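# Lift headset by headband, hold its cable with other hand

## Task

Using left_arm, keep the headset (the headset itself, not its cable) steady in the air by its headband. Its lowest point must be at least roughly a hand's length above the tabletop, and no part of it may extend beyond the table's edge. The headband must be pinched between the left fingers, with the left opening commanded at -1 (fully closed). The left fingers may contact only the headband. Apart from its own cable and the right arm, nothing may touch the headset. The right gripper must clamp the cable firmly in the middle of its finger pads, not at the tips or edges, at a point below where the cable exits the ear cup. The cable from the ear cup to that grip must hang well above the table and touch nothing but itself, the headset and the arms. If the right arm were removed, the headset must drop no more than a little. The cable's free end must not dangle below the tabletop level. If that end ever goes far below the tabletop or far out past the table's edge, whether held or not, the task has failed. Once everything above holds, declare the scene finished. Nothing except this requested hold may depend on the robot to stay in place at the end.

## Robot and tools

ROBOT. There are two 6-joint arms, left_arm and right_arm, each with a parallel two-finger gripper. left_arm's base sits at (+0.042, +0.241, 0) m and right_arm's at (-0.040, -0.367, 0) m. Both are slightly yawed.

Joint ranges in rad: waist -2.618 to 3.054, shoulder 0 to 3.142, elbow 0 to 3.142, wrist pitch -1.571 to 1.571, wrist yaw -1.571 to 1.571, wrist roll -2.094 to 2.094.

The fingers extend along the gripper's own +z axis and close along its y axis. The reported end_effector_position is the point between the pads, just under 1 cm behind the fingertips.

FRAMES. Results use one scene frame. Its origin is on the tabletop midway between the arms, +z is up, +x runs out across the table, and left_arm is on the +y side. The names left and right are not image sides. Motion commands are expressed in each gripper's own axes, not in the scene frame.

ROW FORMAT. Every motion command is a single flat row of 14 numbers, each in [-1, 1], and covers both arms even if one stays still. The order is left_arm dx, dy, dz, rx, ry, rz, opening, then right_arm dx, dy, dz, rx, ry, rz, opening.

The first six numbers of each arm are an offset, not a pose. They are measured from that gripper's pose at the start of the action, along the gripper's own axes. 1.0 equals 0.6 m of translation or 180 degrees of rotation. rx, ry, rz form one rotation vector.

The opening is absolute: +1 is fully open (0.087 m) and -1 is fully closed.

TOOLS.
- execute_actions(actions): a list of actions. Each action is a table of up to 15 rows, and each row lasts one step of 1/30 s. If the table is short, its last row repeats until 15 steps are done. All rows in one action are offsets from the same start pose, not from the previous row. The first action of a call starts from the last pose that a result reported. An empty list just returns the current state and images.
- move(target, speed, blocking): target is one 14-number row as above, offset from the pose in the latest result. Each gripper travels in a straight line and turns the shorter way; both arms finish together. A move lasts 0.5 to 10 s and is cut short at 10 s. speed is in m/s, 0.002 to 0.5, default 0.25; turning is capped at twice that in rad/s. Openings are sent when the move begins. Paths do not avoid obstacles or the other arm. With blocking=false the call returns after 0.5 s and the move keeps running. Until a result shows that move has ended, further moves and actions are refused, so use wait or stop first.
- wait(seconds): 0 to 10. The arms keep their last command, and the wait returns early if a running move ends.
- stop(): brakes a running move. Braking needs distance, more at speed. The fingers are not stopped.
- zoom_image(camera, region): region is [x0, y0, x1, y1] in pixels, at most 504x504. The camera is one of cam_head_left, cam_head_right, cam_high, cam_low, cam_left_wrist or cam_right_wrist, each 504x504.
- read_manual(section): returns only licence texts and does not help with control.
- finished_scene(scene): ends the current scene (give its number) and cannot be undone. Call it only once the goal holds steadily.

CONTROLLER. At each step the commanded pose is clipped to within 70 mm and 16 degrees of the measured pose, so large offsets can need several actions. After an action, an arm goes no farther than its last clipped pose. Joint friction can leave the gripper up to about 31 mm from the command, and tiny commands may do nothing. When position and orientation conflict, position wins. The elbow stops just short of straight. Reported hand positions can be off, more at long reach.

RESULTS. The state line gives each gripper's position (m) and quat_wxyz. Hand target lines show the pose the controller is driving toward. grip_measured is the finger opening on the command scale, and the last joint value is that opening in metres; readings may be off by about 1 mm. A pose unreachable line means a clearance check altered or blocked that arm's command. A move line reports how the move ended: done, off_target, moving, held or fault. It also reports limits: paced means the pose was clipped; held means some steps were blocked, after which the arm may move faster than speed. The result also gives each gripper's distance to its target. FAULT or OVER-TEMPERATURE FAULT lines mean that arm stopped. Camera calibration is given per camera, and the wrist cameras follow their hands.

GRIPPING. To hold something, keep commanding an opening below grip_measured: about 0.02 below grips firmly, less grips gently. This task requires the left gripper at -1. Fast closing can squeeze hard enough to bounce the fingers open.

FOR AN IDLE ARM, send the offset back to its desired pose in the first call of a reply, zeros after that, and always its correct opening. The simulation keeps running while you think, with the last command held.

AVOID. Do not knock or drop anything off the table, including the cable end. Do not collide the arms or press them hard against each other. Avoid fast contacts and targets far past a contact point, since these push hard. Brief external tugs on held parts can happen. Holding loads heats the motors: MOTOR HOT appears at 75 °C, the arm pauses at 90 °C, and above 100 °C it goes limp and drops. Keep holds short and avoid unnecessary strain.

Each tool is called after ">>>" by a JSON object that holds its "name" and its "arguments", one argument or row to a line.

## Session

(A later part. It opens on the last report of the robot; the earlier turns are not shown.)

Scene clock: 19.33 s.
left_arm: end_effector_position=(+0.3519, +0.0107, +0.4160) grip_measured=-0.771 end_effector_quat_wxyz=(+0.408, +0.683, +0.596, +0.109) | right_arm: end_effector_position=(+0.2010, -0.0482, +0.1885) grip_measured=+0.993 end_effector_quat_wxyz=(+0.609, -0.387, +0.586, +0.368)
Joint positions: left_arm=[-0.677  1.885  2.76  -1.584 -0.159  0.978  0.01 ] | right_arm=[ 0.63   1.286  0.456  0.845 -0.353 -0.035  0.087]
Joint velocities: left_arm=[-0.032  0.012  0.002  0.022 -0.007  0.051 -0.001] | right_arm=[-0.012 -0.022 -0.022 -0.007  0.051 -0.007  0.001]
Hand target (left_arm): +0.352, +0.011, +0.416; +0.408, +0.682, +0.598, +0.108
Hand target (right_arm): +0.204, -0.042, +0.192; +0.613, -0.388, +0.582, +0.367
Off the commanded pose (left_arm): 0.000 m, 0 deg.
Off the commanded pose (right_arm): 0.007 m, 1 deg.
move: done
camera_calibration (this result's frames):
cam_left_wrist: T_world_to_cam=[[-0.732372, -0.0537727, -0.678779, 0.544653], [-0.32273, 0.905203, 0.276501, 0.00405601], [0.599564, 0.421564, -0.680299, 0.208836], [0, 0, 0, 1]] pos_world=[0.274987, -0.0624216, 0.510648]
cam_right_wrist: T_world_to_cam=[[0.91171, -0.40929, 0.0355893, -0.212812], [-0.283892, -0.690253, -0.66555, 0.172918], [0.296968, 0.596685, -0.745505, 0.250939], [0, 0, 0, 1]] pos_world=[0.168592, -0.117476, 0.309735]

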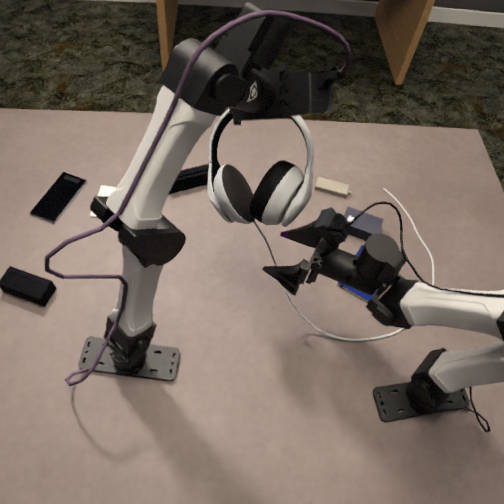

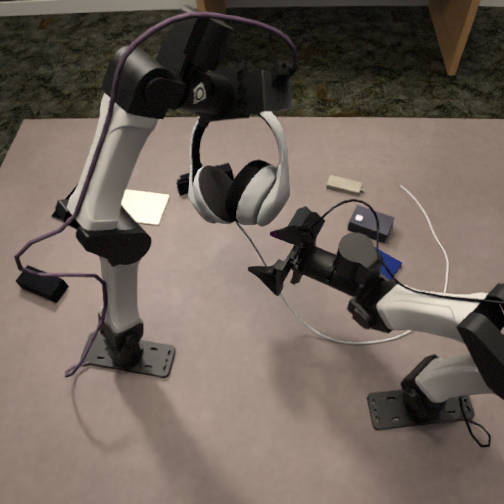

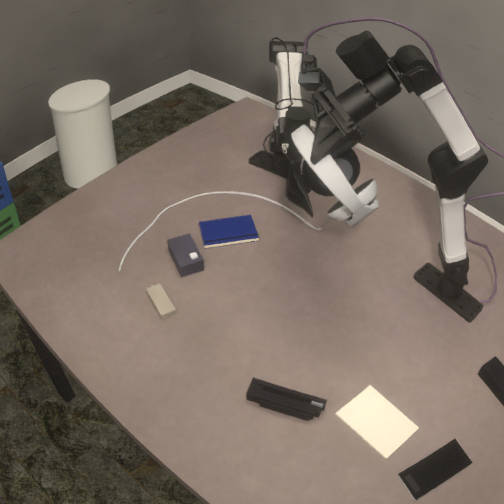

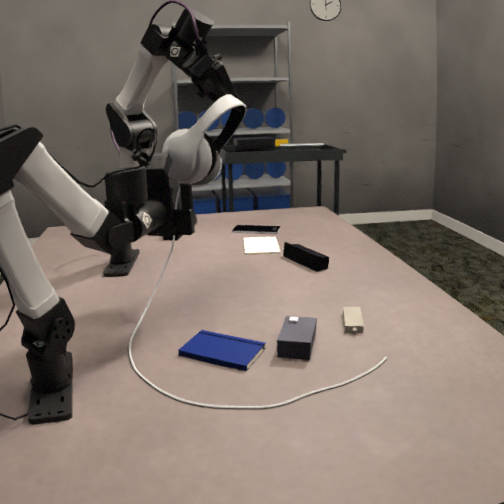

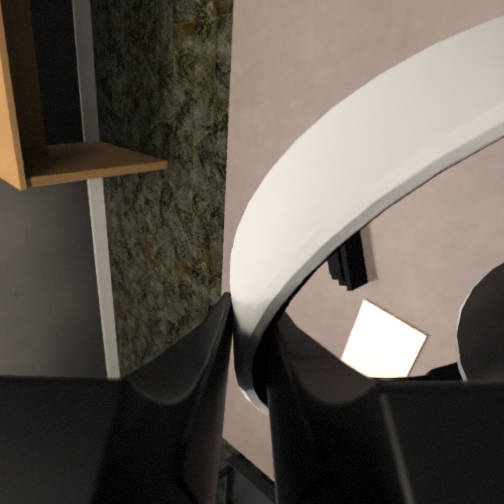

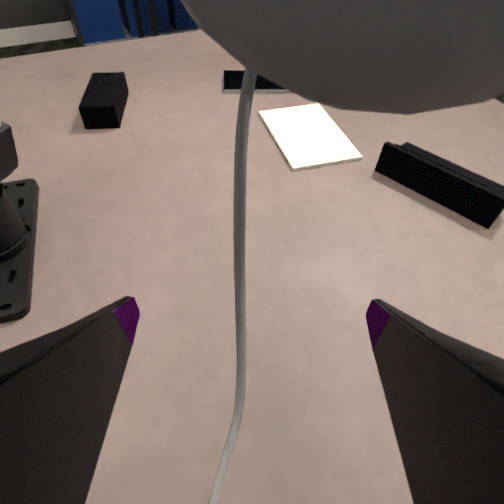

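>>> {"name": "move", "arguments": {
  "target": [0,0,0,0,0,0,-1,0.11,0,0.06,0,0,0,1],
  "speed": 0.08
}}

>>> {"name": "move", "arguments": {
  "target": [0,0,0,0,0,0,-1,0,0,0,0,0,0,-1]
}}

Scene clock: 21.00 s.
left_arm: end_effector_position=(+0.3520, +0.0107, +0.4161) grip_measured=-0.771 end_effector_quat_wxyz=(+0.408, +0.683, +0.595, +0.109) | right_arm: end_effector_position=(+0.2192, -0.0187, +0.1270) grip_measured=+0.993 end_effector_quat_wxyz=(+0.611, -0.386, +0.585, +0.369)
Joint positions: left_arm=[-0.677  1.885  2.76  -1.584 -0.159  0.981  0.01 ] | right_arm=[ 0.663  1.691  0.456  1.253 -0.32  -0.035  0.087]
Joint velocities: left_arm=[-0.017 -0.007 -0.007  0.007  0.051 -0.022  0.   ] | right_arm=[-0.002 -0.022 -0.017  0.022 -0.007 -0.037 -0.   ]
Hand target (left_arm): +0.352, +0.011, +0.416; +0.408, +0.682, +0.596, +0.109
Hand target (right_arm): +0.219, -0.015, +0.123; +0.609, -0.387, +0.586, +0.368
Off the commanded pose (left_arm): 0.000 m, 0 deg.
Off the commanded pose (right_arm): 0.005 m, 0 deg.
move: done
camera_calibration (this result's frames):
cam_left_wrist: T_world_to_cam=[[-0.731588, -0.051019, -0.679835, 0.544915], [-0.321315, 0.905298, 0.277836, 0.00300202], [0.601278, 0.421703, -0.678698, 0.207567], [0, 0, 0, 1]] pos_world=[0.274812, -0.0624483, 0.510493]
cam_right_wrist: T_world_to_cam=[[0.911317, -0.410093, 0.0364045, -0.215119], [-0.282888, -0.687969, -0.668336, 0.157693], [0.299125, 0.598767, -0.742969, 0.181278], [0, 0, 0, 1]] pos_world=[0.186426, -0.0882737, 0.247907]

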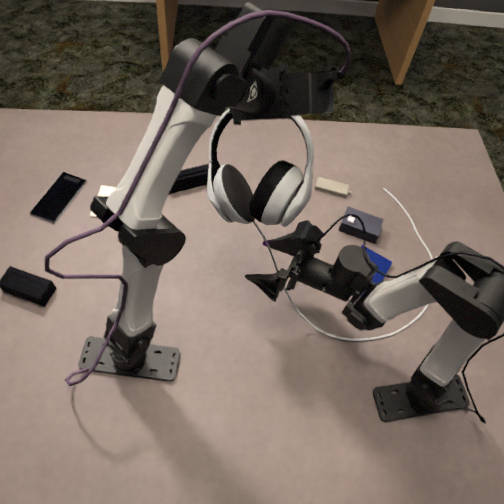

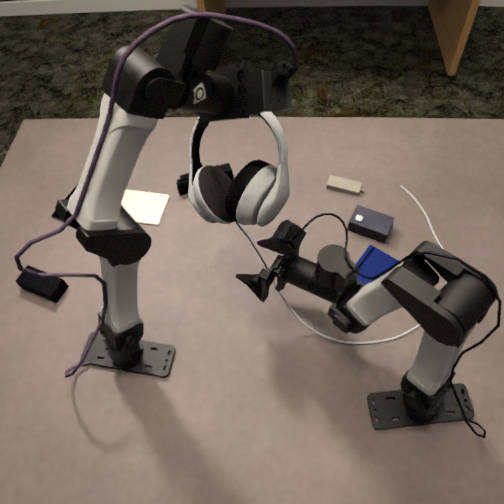

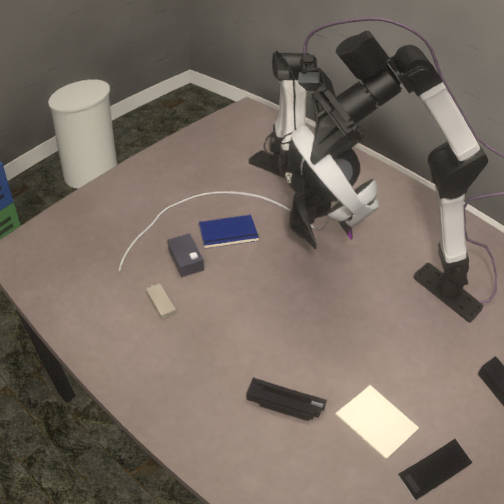

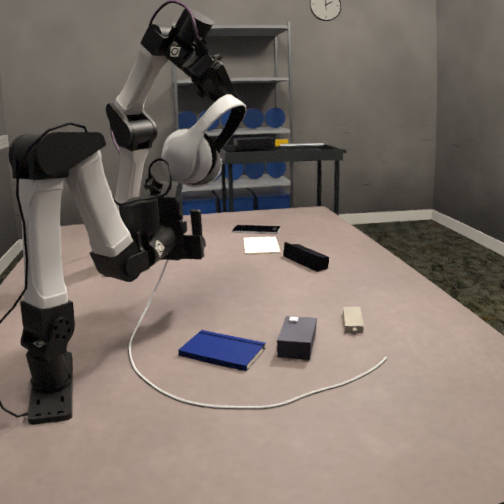

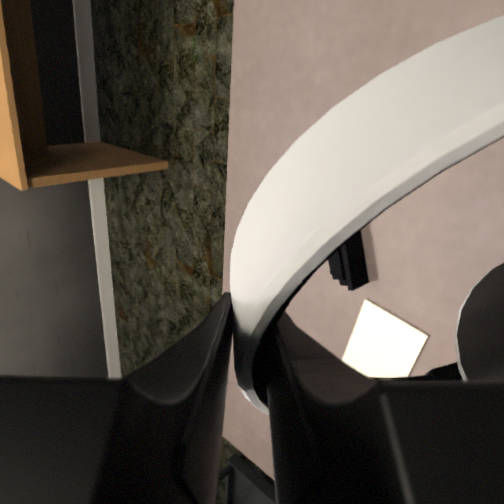

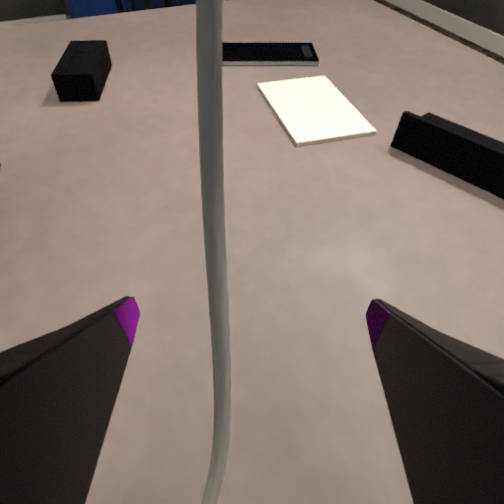

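Scene clock: 21.50 s.
left_arm: end_effector_position=(+0.3521, +0.0107, +0.4162) grip_measured=-0.771 end_effector_quat_wxyz=(+0.408, +0.684, +0.594, +0.110) | right_arm: end_effector_position=(+0.2192, -0.0187, +0.1270) grip_measured=-1.000 end_effector_quat_wxyz=(+0.611, -0.386, +0.585, +0.369)
Joint positions: left_arm=[-0.677  1.885  2.76  -1.584 -0.159  0.984  0.01 ] | right_arm=[ 0.663  1.691  0.456  1.253 -0.32  -0.035  0.   ]
Joint velocities: left_arm=[-0.002  0.007 -0.002 -0.007 -0.037 -0.007  0.   ] | right_arm=[-0.007 -0.007  0.002 -0.037 -0.066  0.007  0.   ]
Hand target (left_arm): +0.352, +0.011, +0.416; +0.408, +0.684, +0.595, +0.109
Hand target (right_arm): +0.219, -0.019, +0.127; +0.611, -0.386, +0.585, +0.369
Off the commanded pose (left_arm): 0.000 m, 0 deg.
Off the commanded pose (right_arm): 0.000 m, 0 deg.
move: done
camera_calibration (this result's frames):
cam_left_wrist: T_world_to_cam=[[-0.730699, -0.0479205, -0.681016, 0.545203], [-0.319725, 0.905397, 0.279341, 0.0018157], [0.603204, 0.421852, -0.676894, 0.206138], [0, 0, 0, 1]] pos_world=[0.274616, -0.0624775, 0.510319]
cam_right_wrist: T_world_to_cam=[[0.911317, -0.410093, 0.0364045, -0.215119], [-0.282888, -0.687969, -0.668336, 0.157693], [0.299125, 0.598767, -0.742969, 0.181278], [0, 0, 0, 1]] pos_world=[0.186426, -0.0882737, 0.247907]

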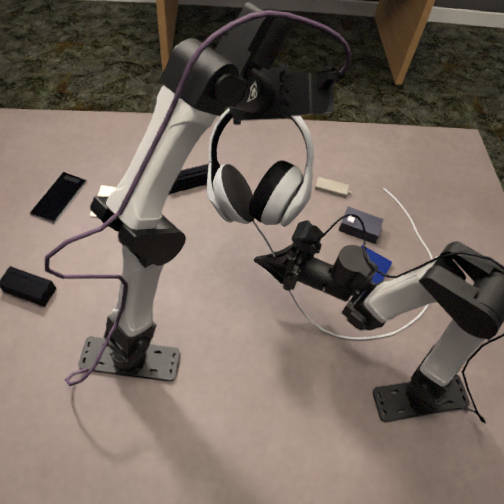

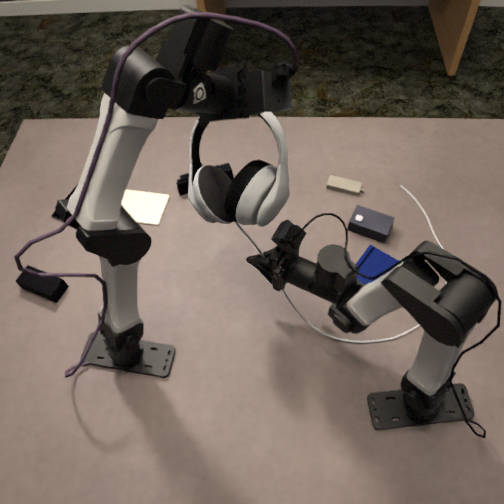

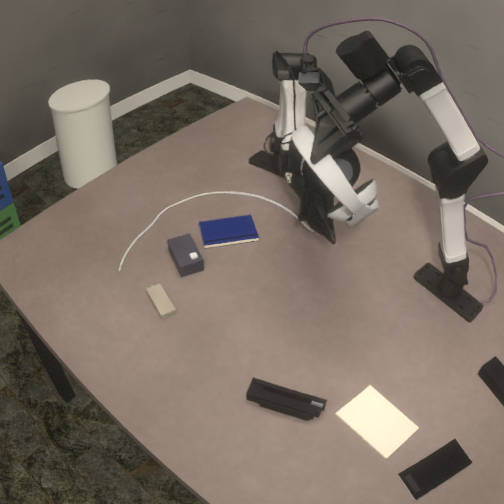

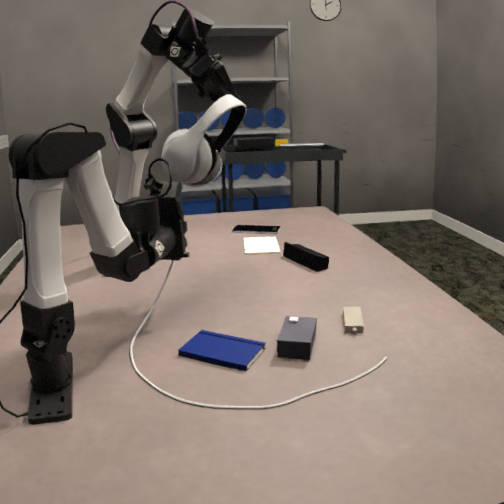

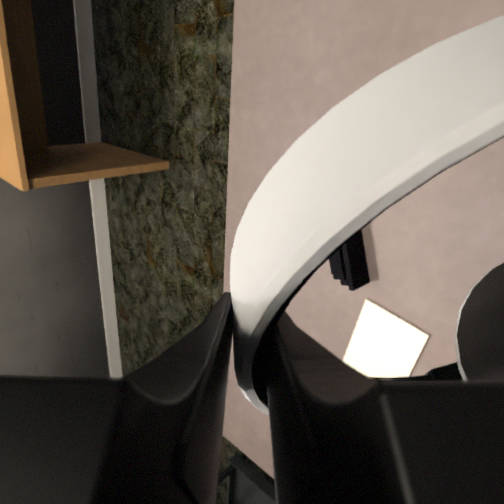

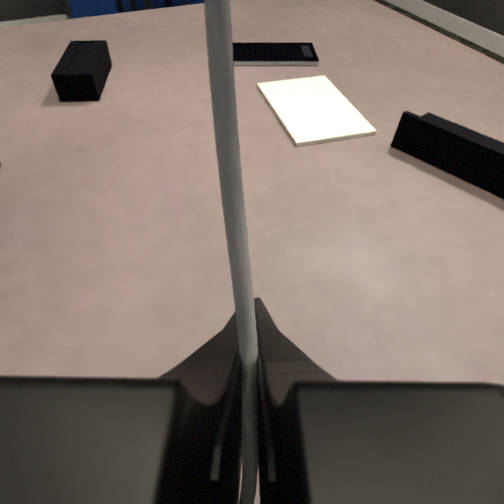

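>>> {"name": "move", "arguments": {
  "target": [0,0,0,0,0,0,-1,0,0,-0.05,0,0,0,-0.6],
  "speed": 0.05
}}

>>> {"name": "move", "arguments": {
  "target": [0,0,0,0,0,0,-1,0,0,0,0,0,0,-1]
}}

Scene clock: 22.43 s.
left_arm: end_effector_position=(+0.3522, +0.0107, +0.4162) grip_measured=-0.771 end_effector_quat_wxyz=(+0.408, +0.685, +0.593, +0.111) | right_arm: end_effector_position=(+0.2092, -0.0395, +0.1245) grip_measured=-0.600 end_effector_quat_wxyz=(+0.608, -0.387, +0.587, +0.368)
Joint positions: left_arm=[-0.677  1.885  2.76  -1.584 -0.159  0.987  0.01 ] | right_arm=[ 0.633  1.622  0.371  1.263 -0.349 -0.035  0.017]
Joint velocities: left_arm=[-0.002 -0.002 -0.012  0.022 -0.007 -0.007 -0.   ] | right_arm=[-0.022 -0.007  0.007 -0.007 -0.081 -0.022 -0.   ]
Hand target (left_arm): +0.352, +0.011, +0.416; +0.408, +0.685, +0.594, +0.110
Hand target (right_arm): +0.206, -0.045, +0.126; +0.611, -0.386, +0.585, +0.369
Off the commanded pose (left_arm): 0.000 m, 0 deg.
Off the commanded pose (right_arm): 0.007 m, 0 deg.
move: done
camera_calibration (this result's frames):
cam_left_wrist: T_world_to_cam=[[-0.729901, -0.0451658, -0.682059, 0.545453], [-0.318314, 0.90548, 0.28068, 0.000760697], [0.604914, 0.421978, -0.675288, 0.204868], [0, 0, 0, 1]] pos_world=[0.274441, -0.0625027, 0.510163]
cam_right_wrist: T_world_to_cam=[[0.911172, -0.410598, 0.0342853, -0.214219], [-0.286602, -0.691387, -0.663207, 0.138852], [0.296016, 0.594469, -0.74765, 0.195961], [0, 0, 0, 1]] pos_world=[0.176978, -0.10845, 0.245942]

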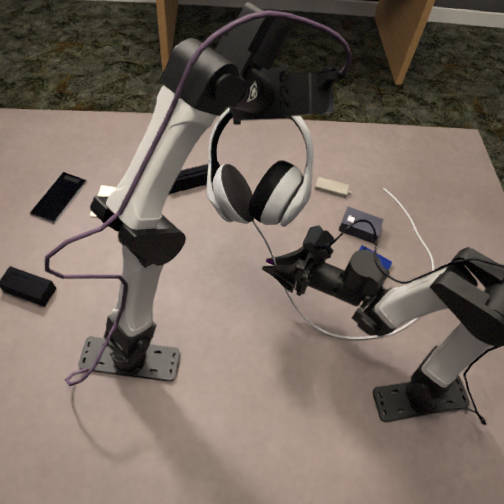

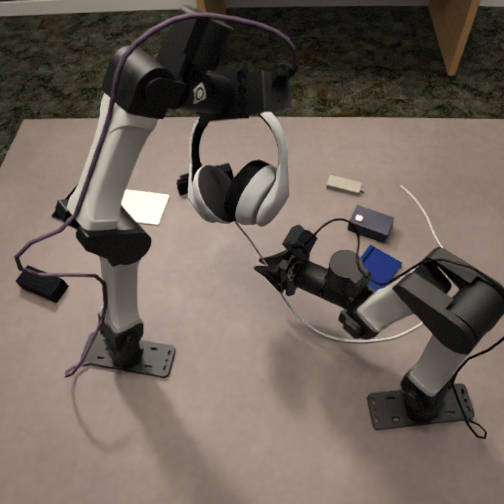

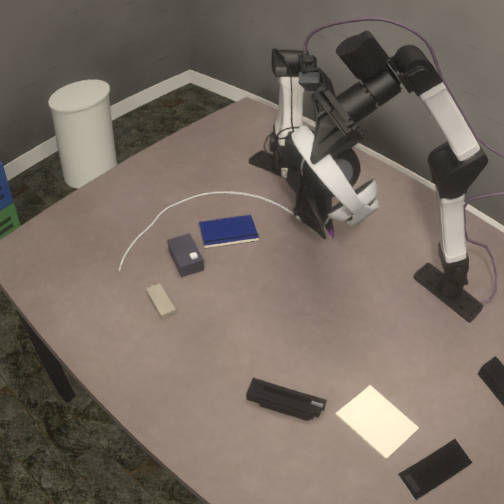

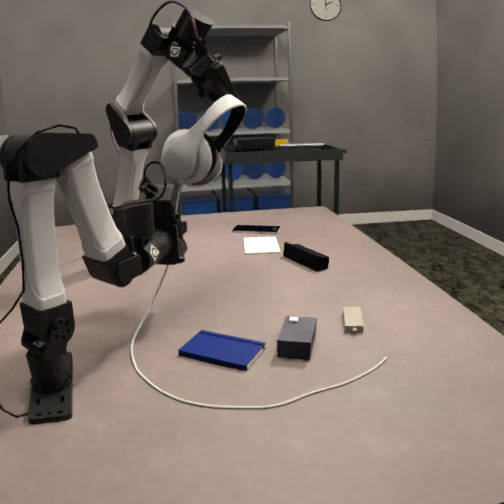

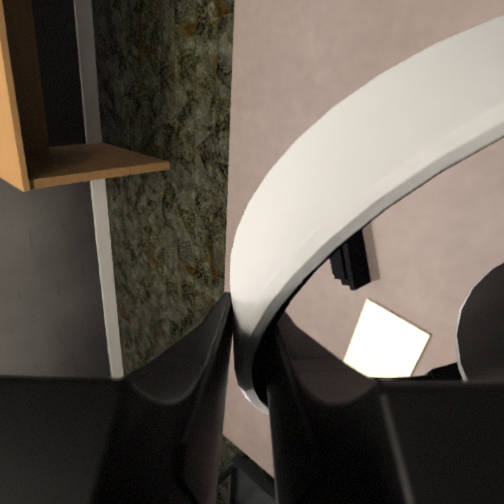

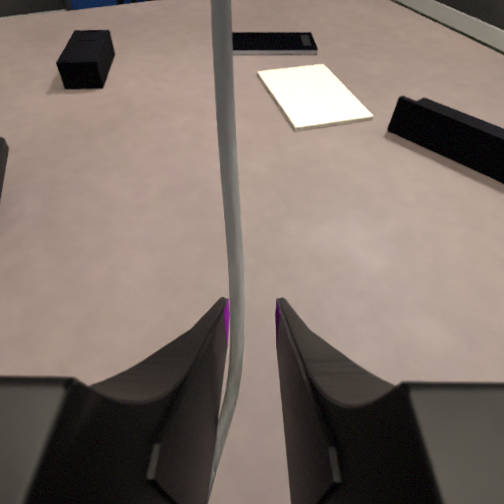

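Scene clock: 22.93 s.
left_arm: end_effector_position=(+0.3523, +0.0107, +0.4163) grip_measured=-0.771 end_effector_quat_wxyz=(+0.408, +0.686, +0.592, +0.111) | right_arm: end_effector_position=(+0.2092, -0.0395, +0.1245) grip_measured=-0.969 end_effector_quat_wxyz=(+0.608, -0.387, +0.587, +0.368)
Joint positions: left_arm=[-0.677  1.885  2.76  -1.584 -0.159  0.99   0.01 ] | right_arm=[ 0.633  1.622  0.371  1.263 -0.349 -0.035  0.001]
Joint velocities: left_arm=[-0.002 -0.002 -0.007 -0.022  0.081 -0.066 -0.   ] | right_arm=[ 0.007 -0.017 -0.002 -0.022 -0.051 -0.051 -0.   ]
Hand target (left_arm): +0.352, +0.011, +0.416; +0.408, +0.685, +0.593, +0.111
Hand target (right_arm): +0.209, -0.040, +0.125; +0.608, -0.387, +0.587, +0.368
Off the commanded pose (left_arm): 0.000 m, 0 deg.
Off the commanded pose (right_arm): 0.000 m, 0 deg.
move: done
camera_calibration (this result's frames):
cam_left_wrist: T_world_to_cam=[[-0.729298, -0.0430994, -0.682837, 0.545638], [-0.317256, 0.905539, 0.281686, -0.000030859], [0.606196, 0.422068, -0.674081, 0.203915], [0, 0, 0, 1]] pos_world=[0.274311, -0.0625213, 0.510046]
cam_right_wrist: T_world_to_cam=[[0.911172, -0.410598, 0.0342853, -0.214219], [-0.286602, -0.691387, -0.663207, 0.138852], [0.296016, 0.594469, -0.74765, 0.195961], [0, 0, 0, 1]] pos_world=[0.176978, -0.10845, 0.245942]

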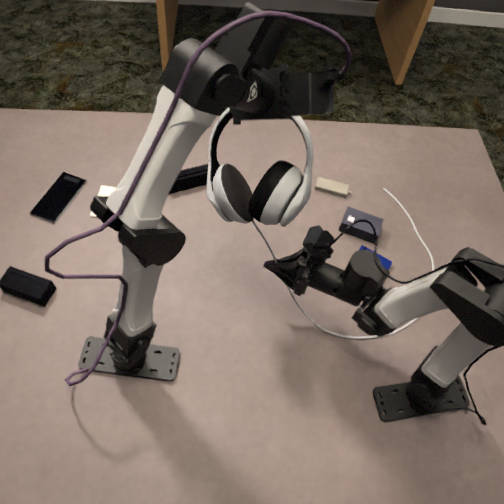

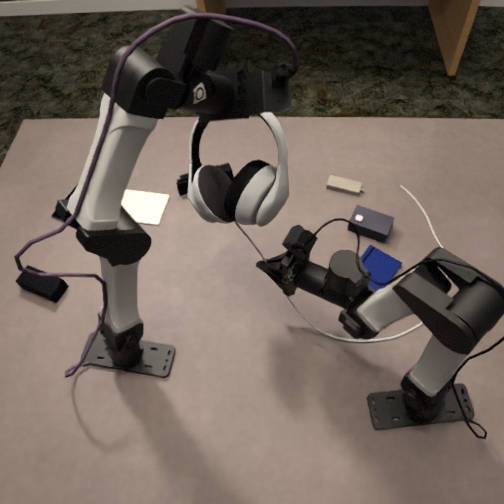

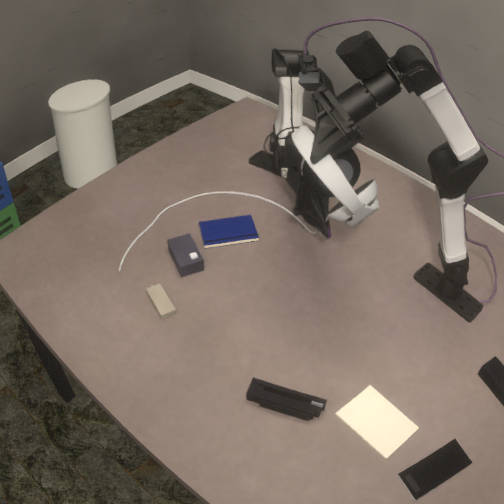

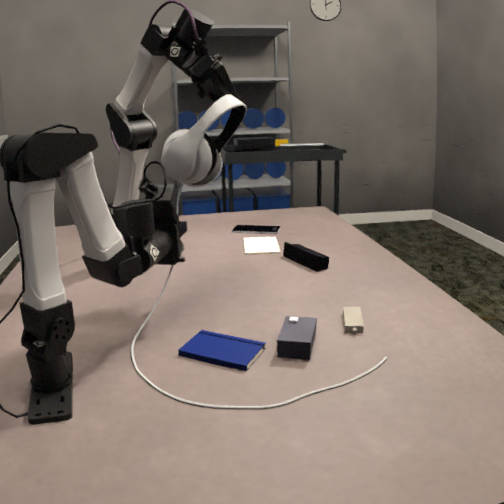

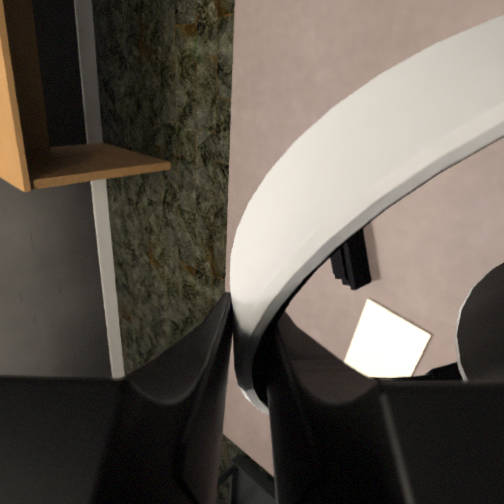

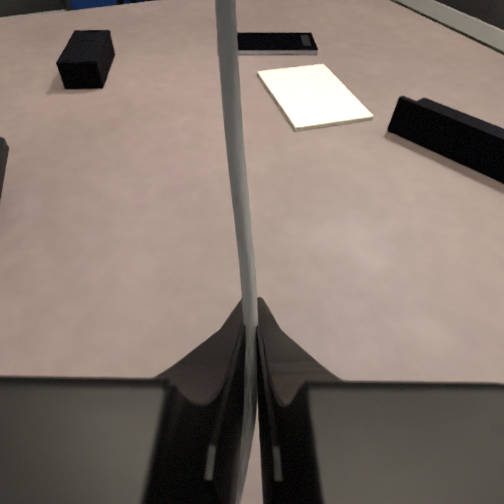

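>>> {"name": "move", "arguments": {
  "target": [0,0,0,0,0,0,-1,0,0,-0.03,0,0,0,-0.7],
  "speed": 0.05
}}

>>> {"name": "move", "arguments": {
  "target": [0,0,0,0,0,0,-1,0,0,0,0,0,0,-1]
}}

Scene clock: 23.77 s.
left_arm: end_effector_position=(+0.3524, +0.0107, +0.4164) grip_measured=-0.771 end_effector_quat_wxyz=(+0.407, +0.687, +0.591, +0.112) | right_arm: end_effector_position=(+0.2047, -0.0496, +0.1236) grip_measured=-0.700 end_effector_quat_wxyz=(+0.607, -0.387, +0.589, +0.367)
Joint positions: left_arm=[-0.677  1.885  2.76  -1.584 -0.159  0.993  0.01 ] | right_arm=[ 0.617  1.587  0.332  1.263 -0.365 -0.035  0.013]
Joint velocities: left_arm=[ 0.007  0.002 -0.007 -0.081 -0.051 -0.007  0.   ] | right_arm=[-0.007 -0.002 -0.002  0.066  0.007 -0.066  0.001]
Hand target (left_arm): +0.352, +0.011, +0.416; +0.408, +0.686, +0.592, +0.111
Hand target (right_arm): +0.202, -0.056, +0.124; +0.608, -0.387, +0.587, +0.368
Off the commanded pose (left_arm): 0.000 m, 0 deg.
Off the commanded pose (right_arm): 0.007 m, 0 deg.
move: done
camera_calibration (this result's frames):
cam_left_wrist: T_world_to_cam=[[-0.728488, -0.0403439, -0.683869, 0.54588], [-0.315847, 0.905613, 0.283029, -0.00108666], [0.607902, 0.422182, -0.672471, 0.202644], [0, 0, 0, 1]] pos_world=[0.274136, -0.0625454, 0.50989]
cam_right_wrist: T_world_to_cam=[[0.910928, -0.411218, 0.0333063, -0.214102], [-0.28851, -0.692647, -0.661061, 0.130124], [0.29491, 0.59257, -0.749593, 0.202946], [0, 0, 0, 1]] pos_world=[0.172723, -0.118172, 0.245278]

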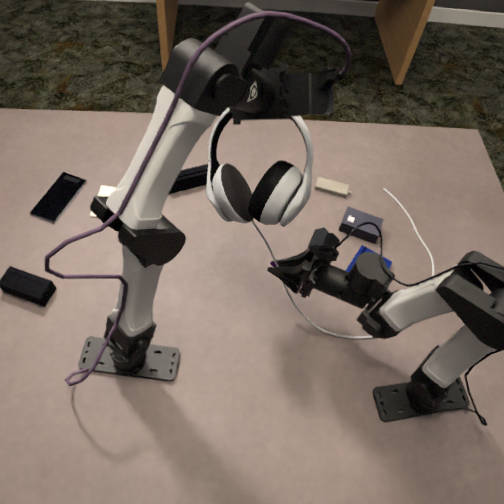

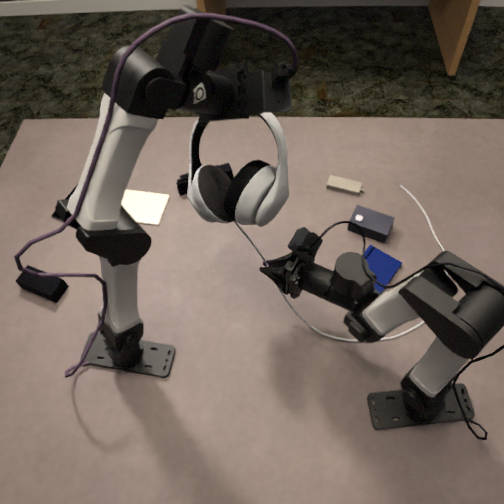

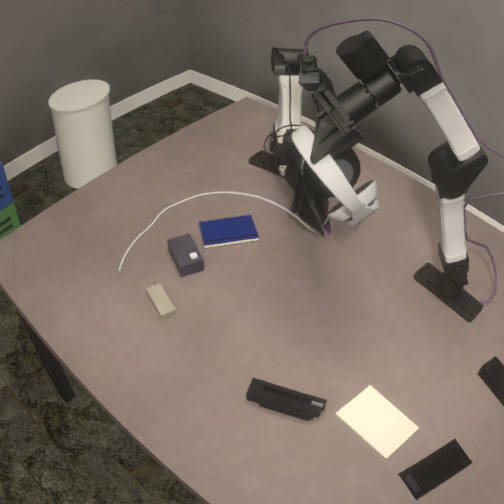

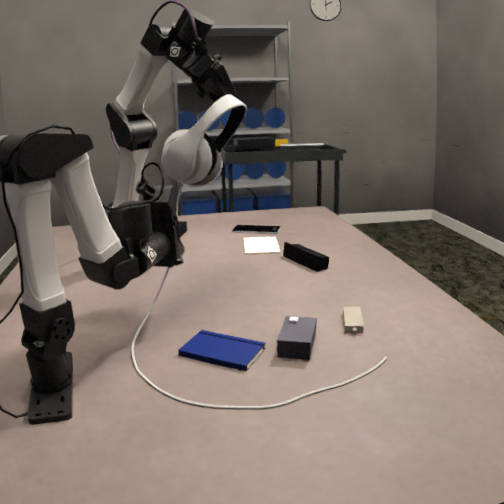

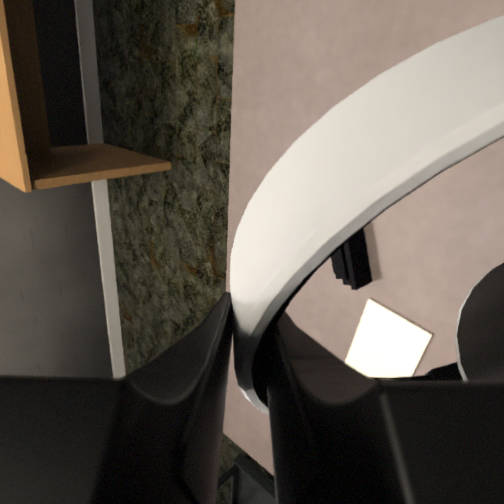

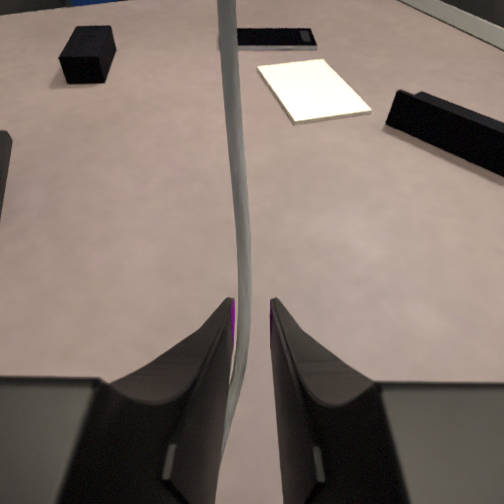

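Scene clock: 24.27 s.
left_arm: end_effector_position=(+0.3524, +0.0107, +0.4165) grip_measured=-0.771 end_effector_quat_wxyz=(+0.407, +0.688, +0.590, +0.112) | right_arm: end_effector_position=(+0.2047, -0.0496, +0.1236) grip_measured=-0.949 end_effector_quat_wxyz=(+0.607, -0.387, +0.589, +0.367)
Joint positions: left_arm=[-0.677  1.885  2.76  -1.584 -0.159  0.995  0.01 ] | right_arm=[ 0.617  1.587  0.332  1.263 -0.365 -0.035  0.002]
Joint velocities: left_arm=[-0.017 -0.002  0.012 -0.022  0.022 -0.037 -0.001] | right_arm=[-0.017 -0.007 -0.002 -0.022 -0.139 -0.022  0.001]
Hand target (left_arm): +0.352, +0.011, +0.416; +0.407, +0.687, +0.591, +0.112
Hand target (right_arm): +0.205, -0.050, +0.124; +0.607, -0.387, +0.589, +0.367
Off the commanded pose (left_arm): 0.000 m, 0 deg.
Off the commanded pose (right_arm): 0.000 m, 0 deg.
move: done
camera_calibration (this result's frames):
cam_left_wrist: T_world_to_cam=[[-0.727876, -0.038277, -0.684639, 0.546058], [-0.314792, 0.905665, 0.284038, -0.00187881], [0.609181, 0.422263, -0.671261, 0.20169], [0, 0, 0, 1]] pos_world=[0.274006, -0.0625631, 0.509773]
cam_right_wrist: T_world_to_cam=[[0.910928, -0.411218, 0.0333063, -0.214102], [-0.28851, -0.692647, -0.661061, 0.130124], [0.29491, 0.59257, -0.749593, 0.202946], [0, 0, 0, 1]] pos_world=[0.172723, -0.118172, 0.245278]

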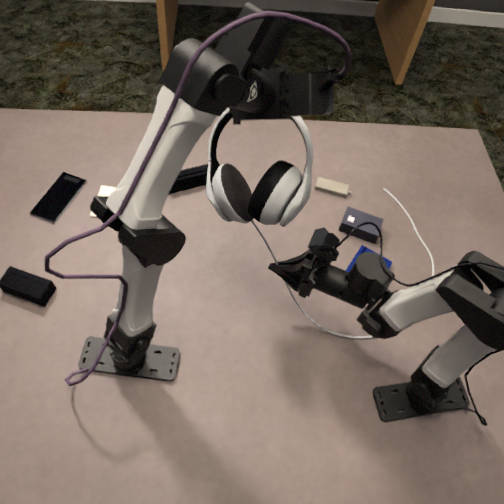

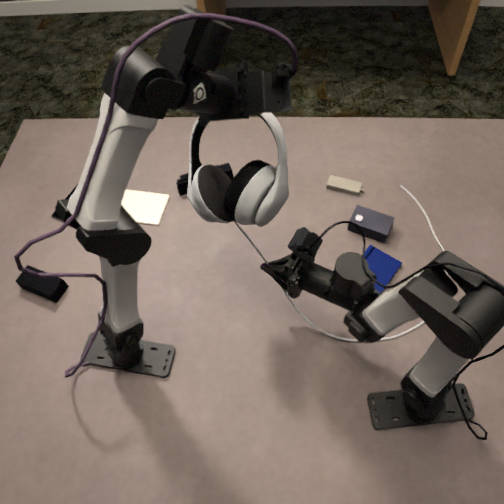

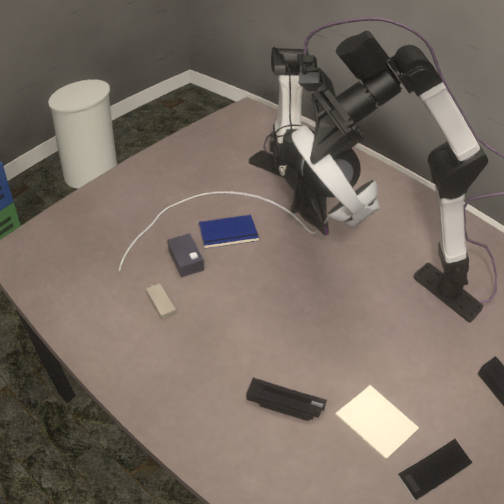

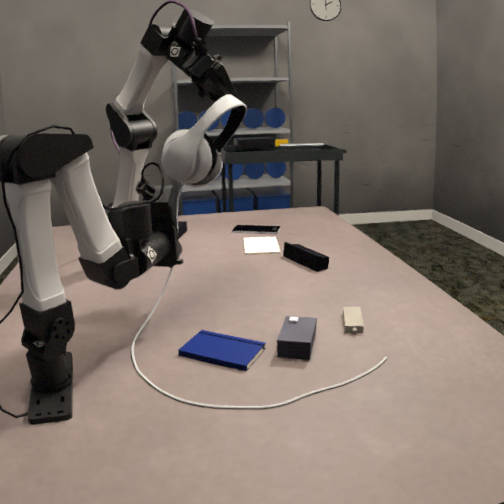

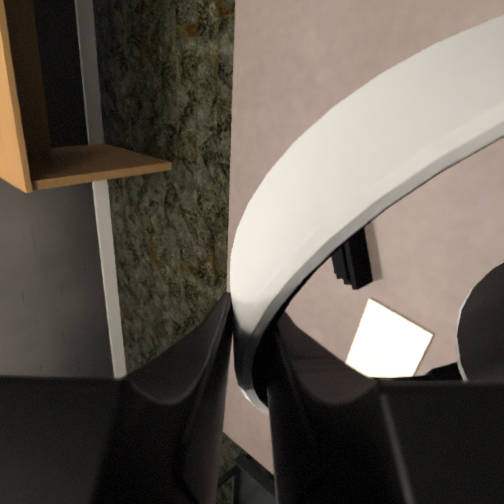

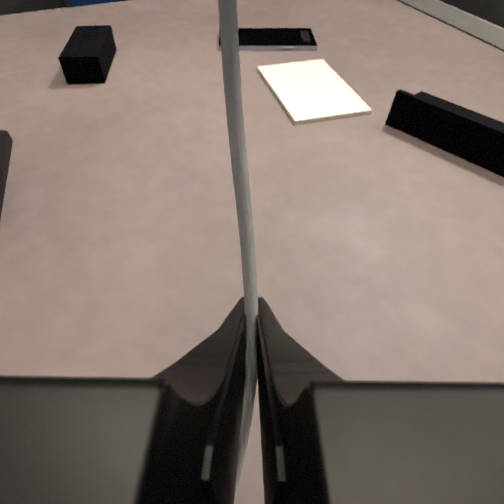

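Gripped well enough.

>>> {"name": "finished_scene", "arguments": {
  "scene": 1
}}

The scene is finished: the task was done.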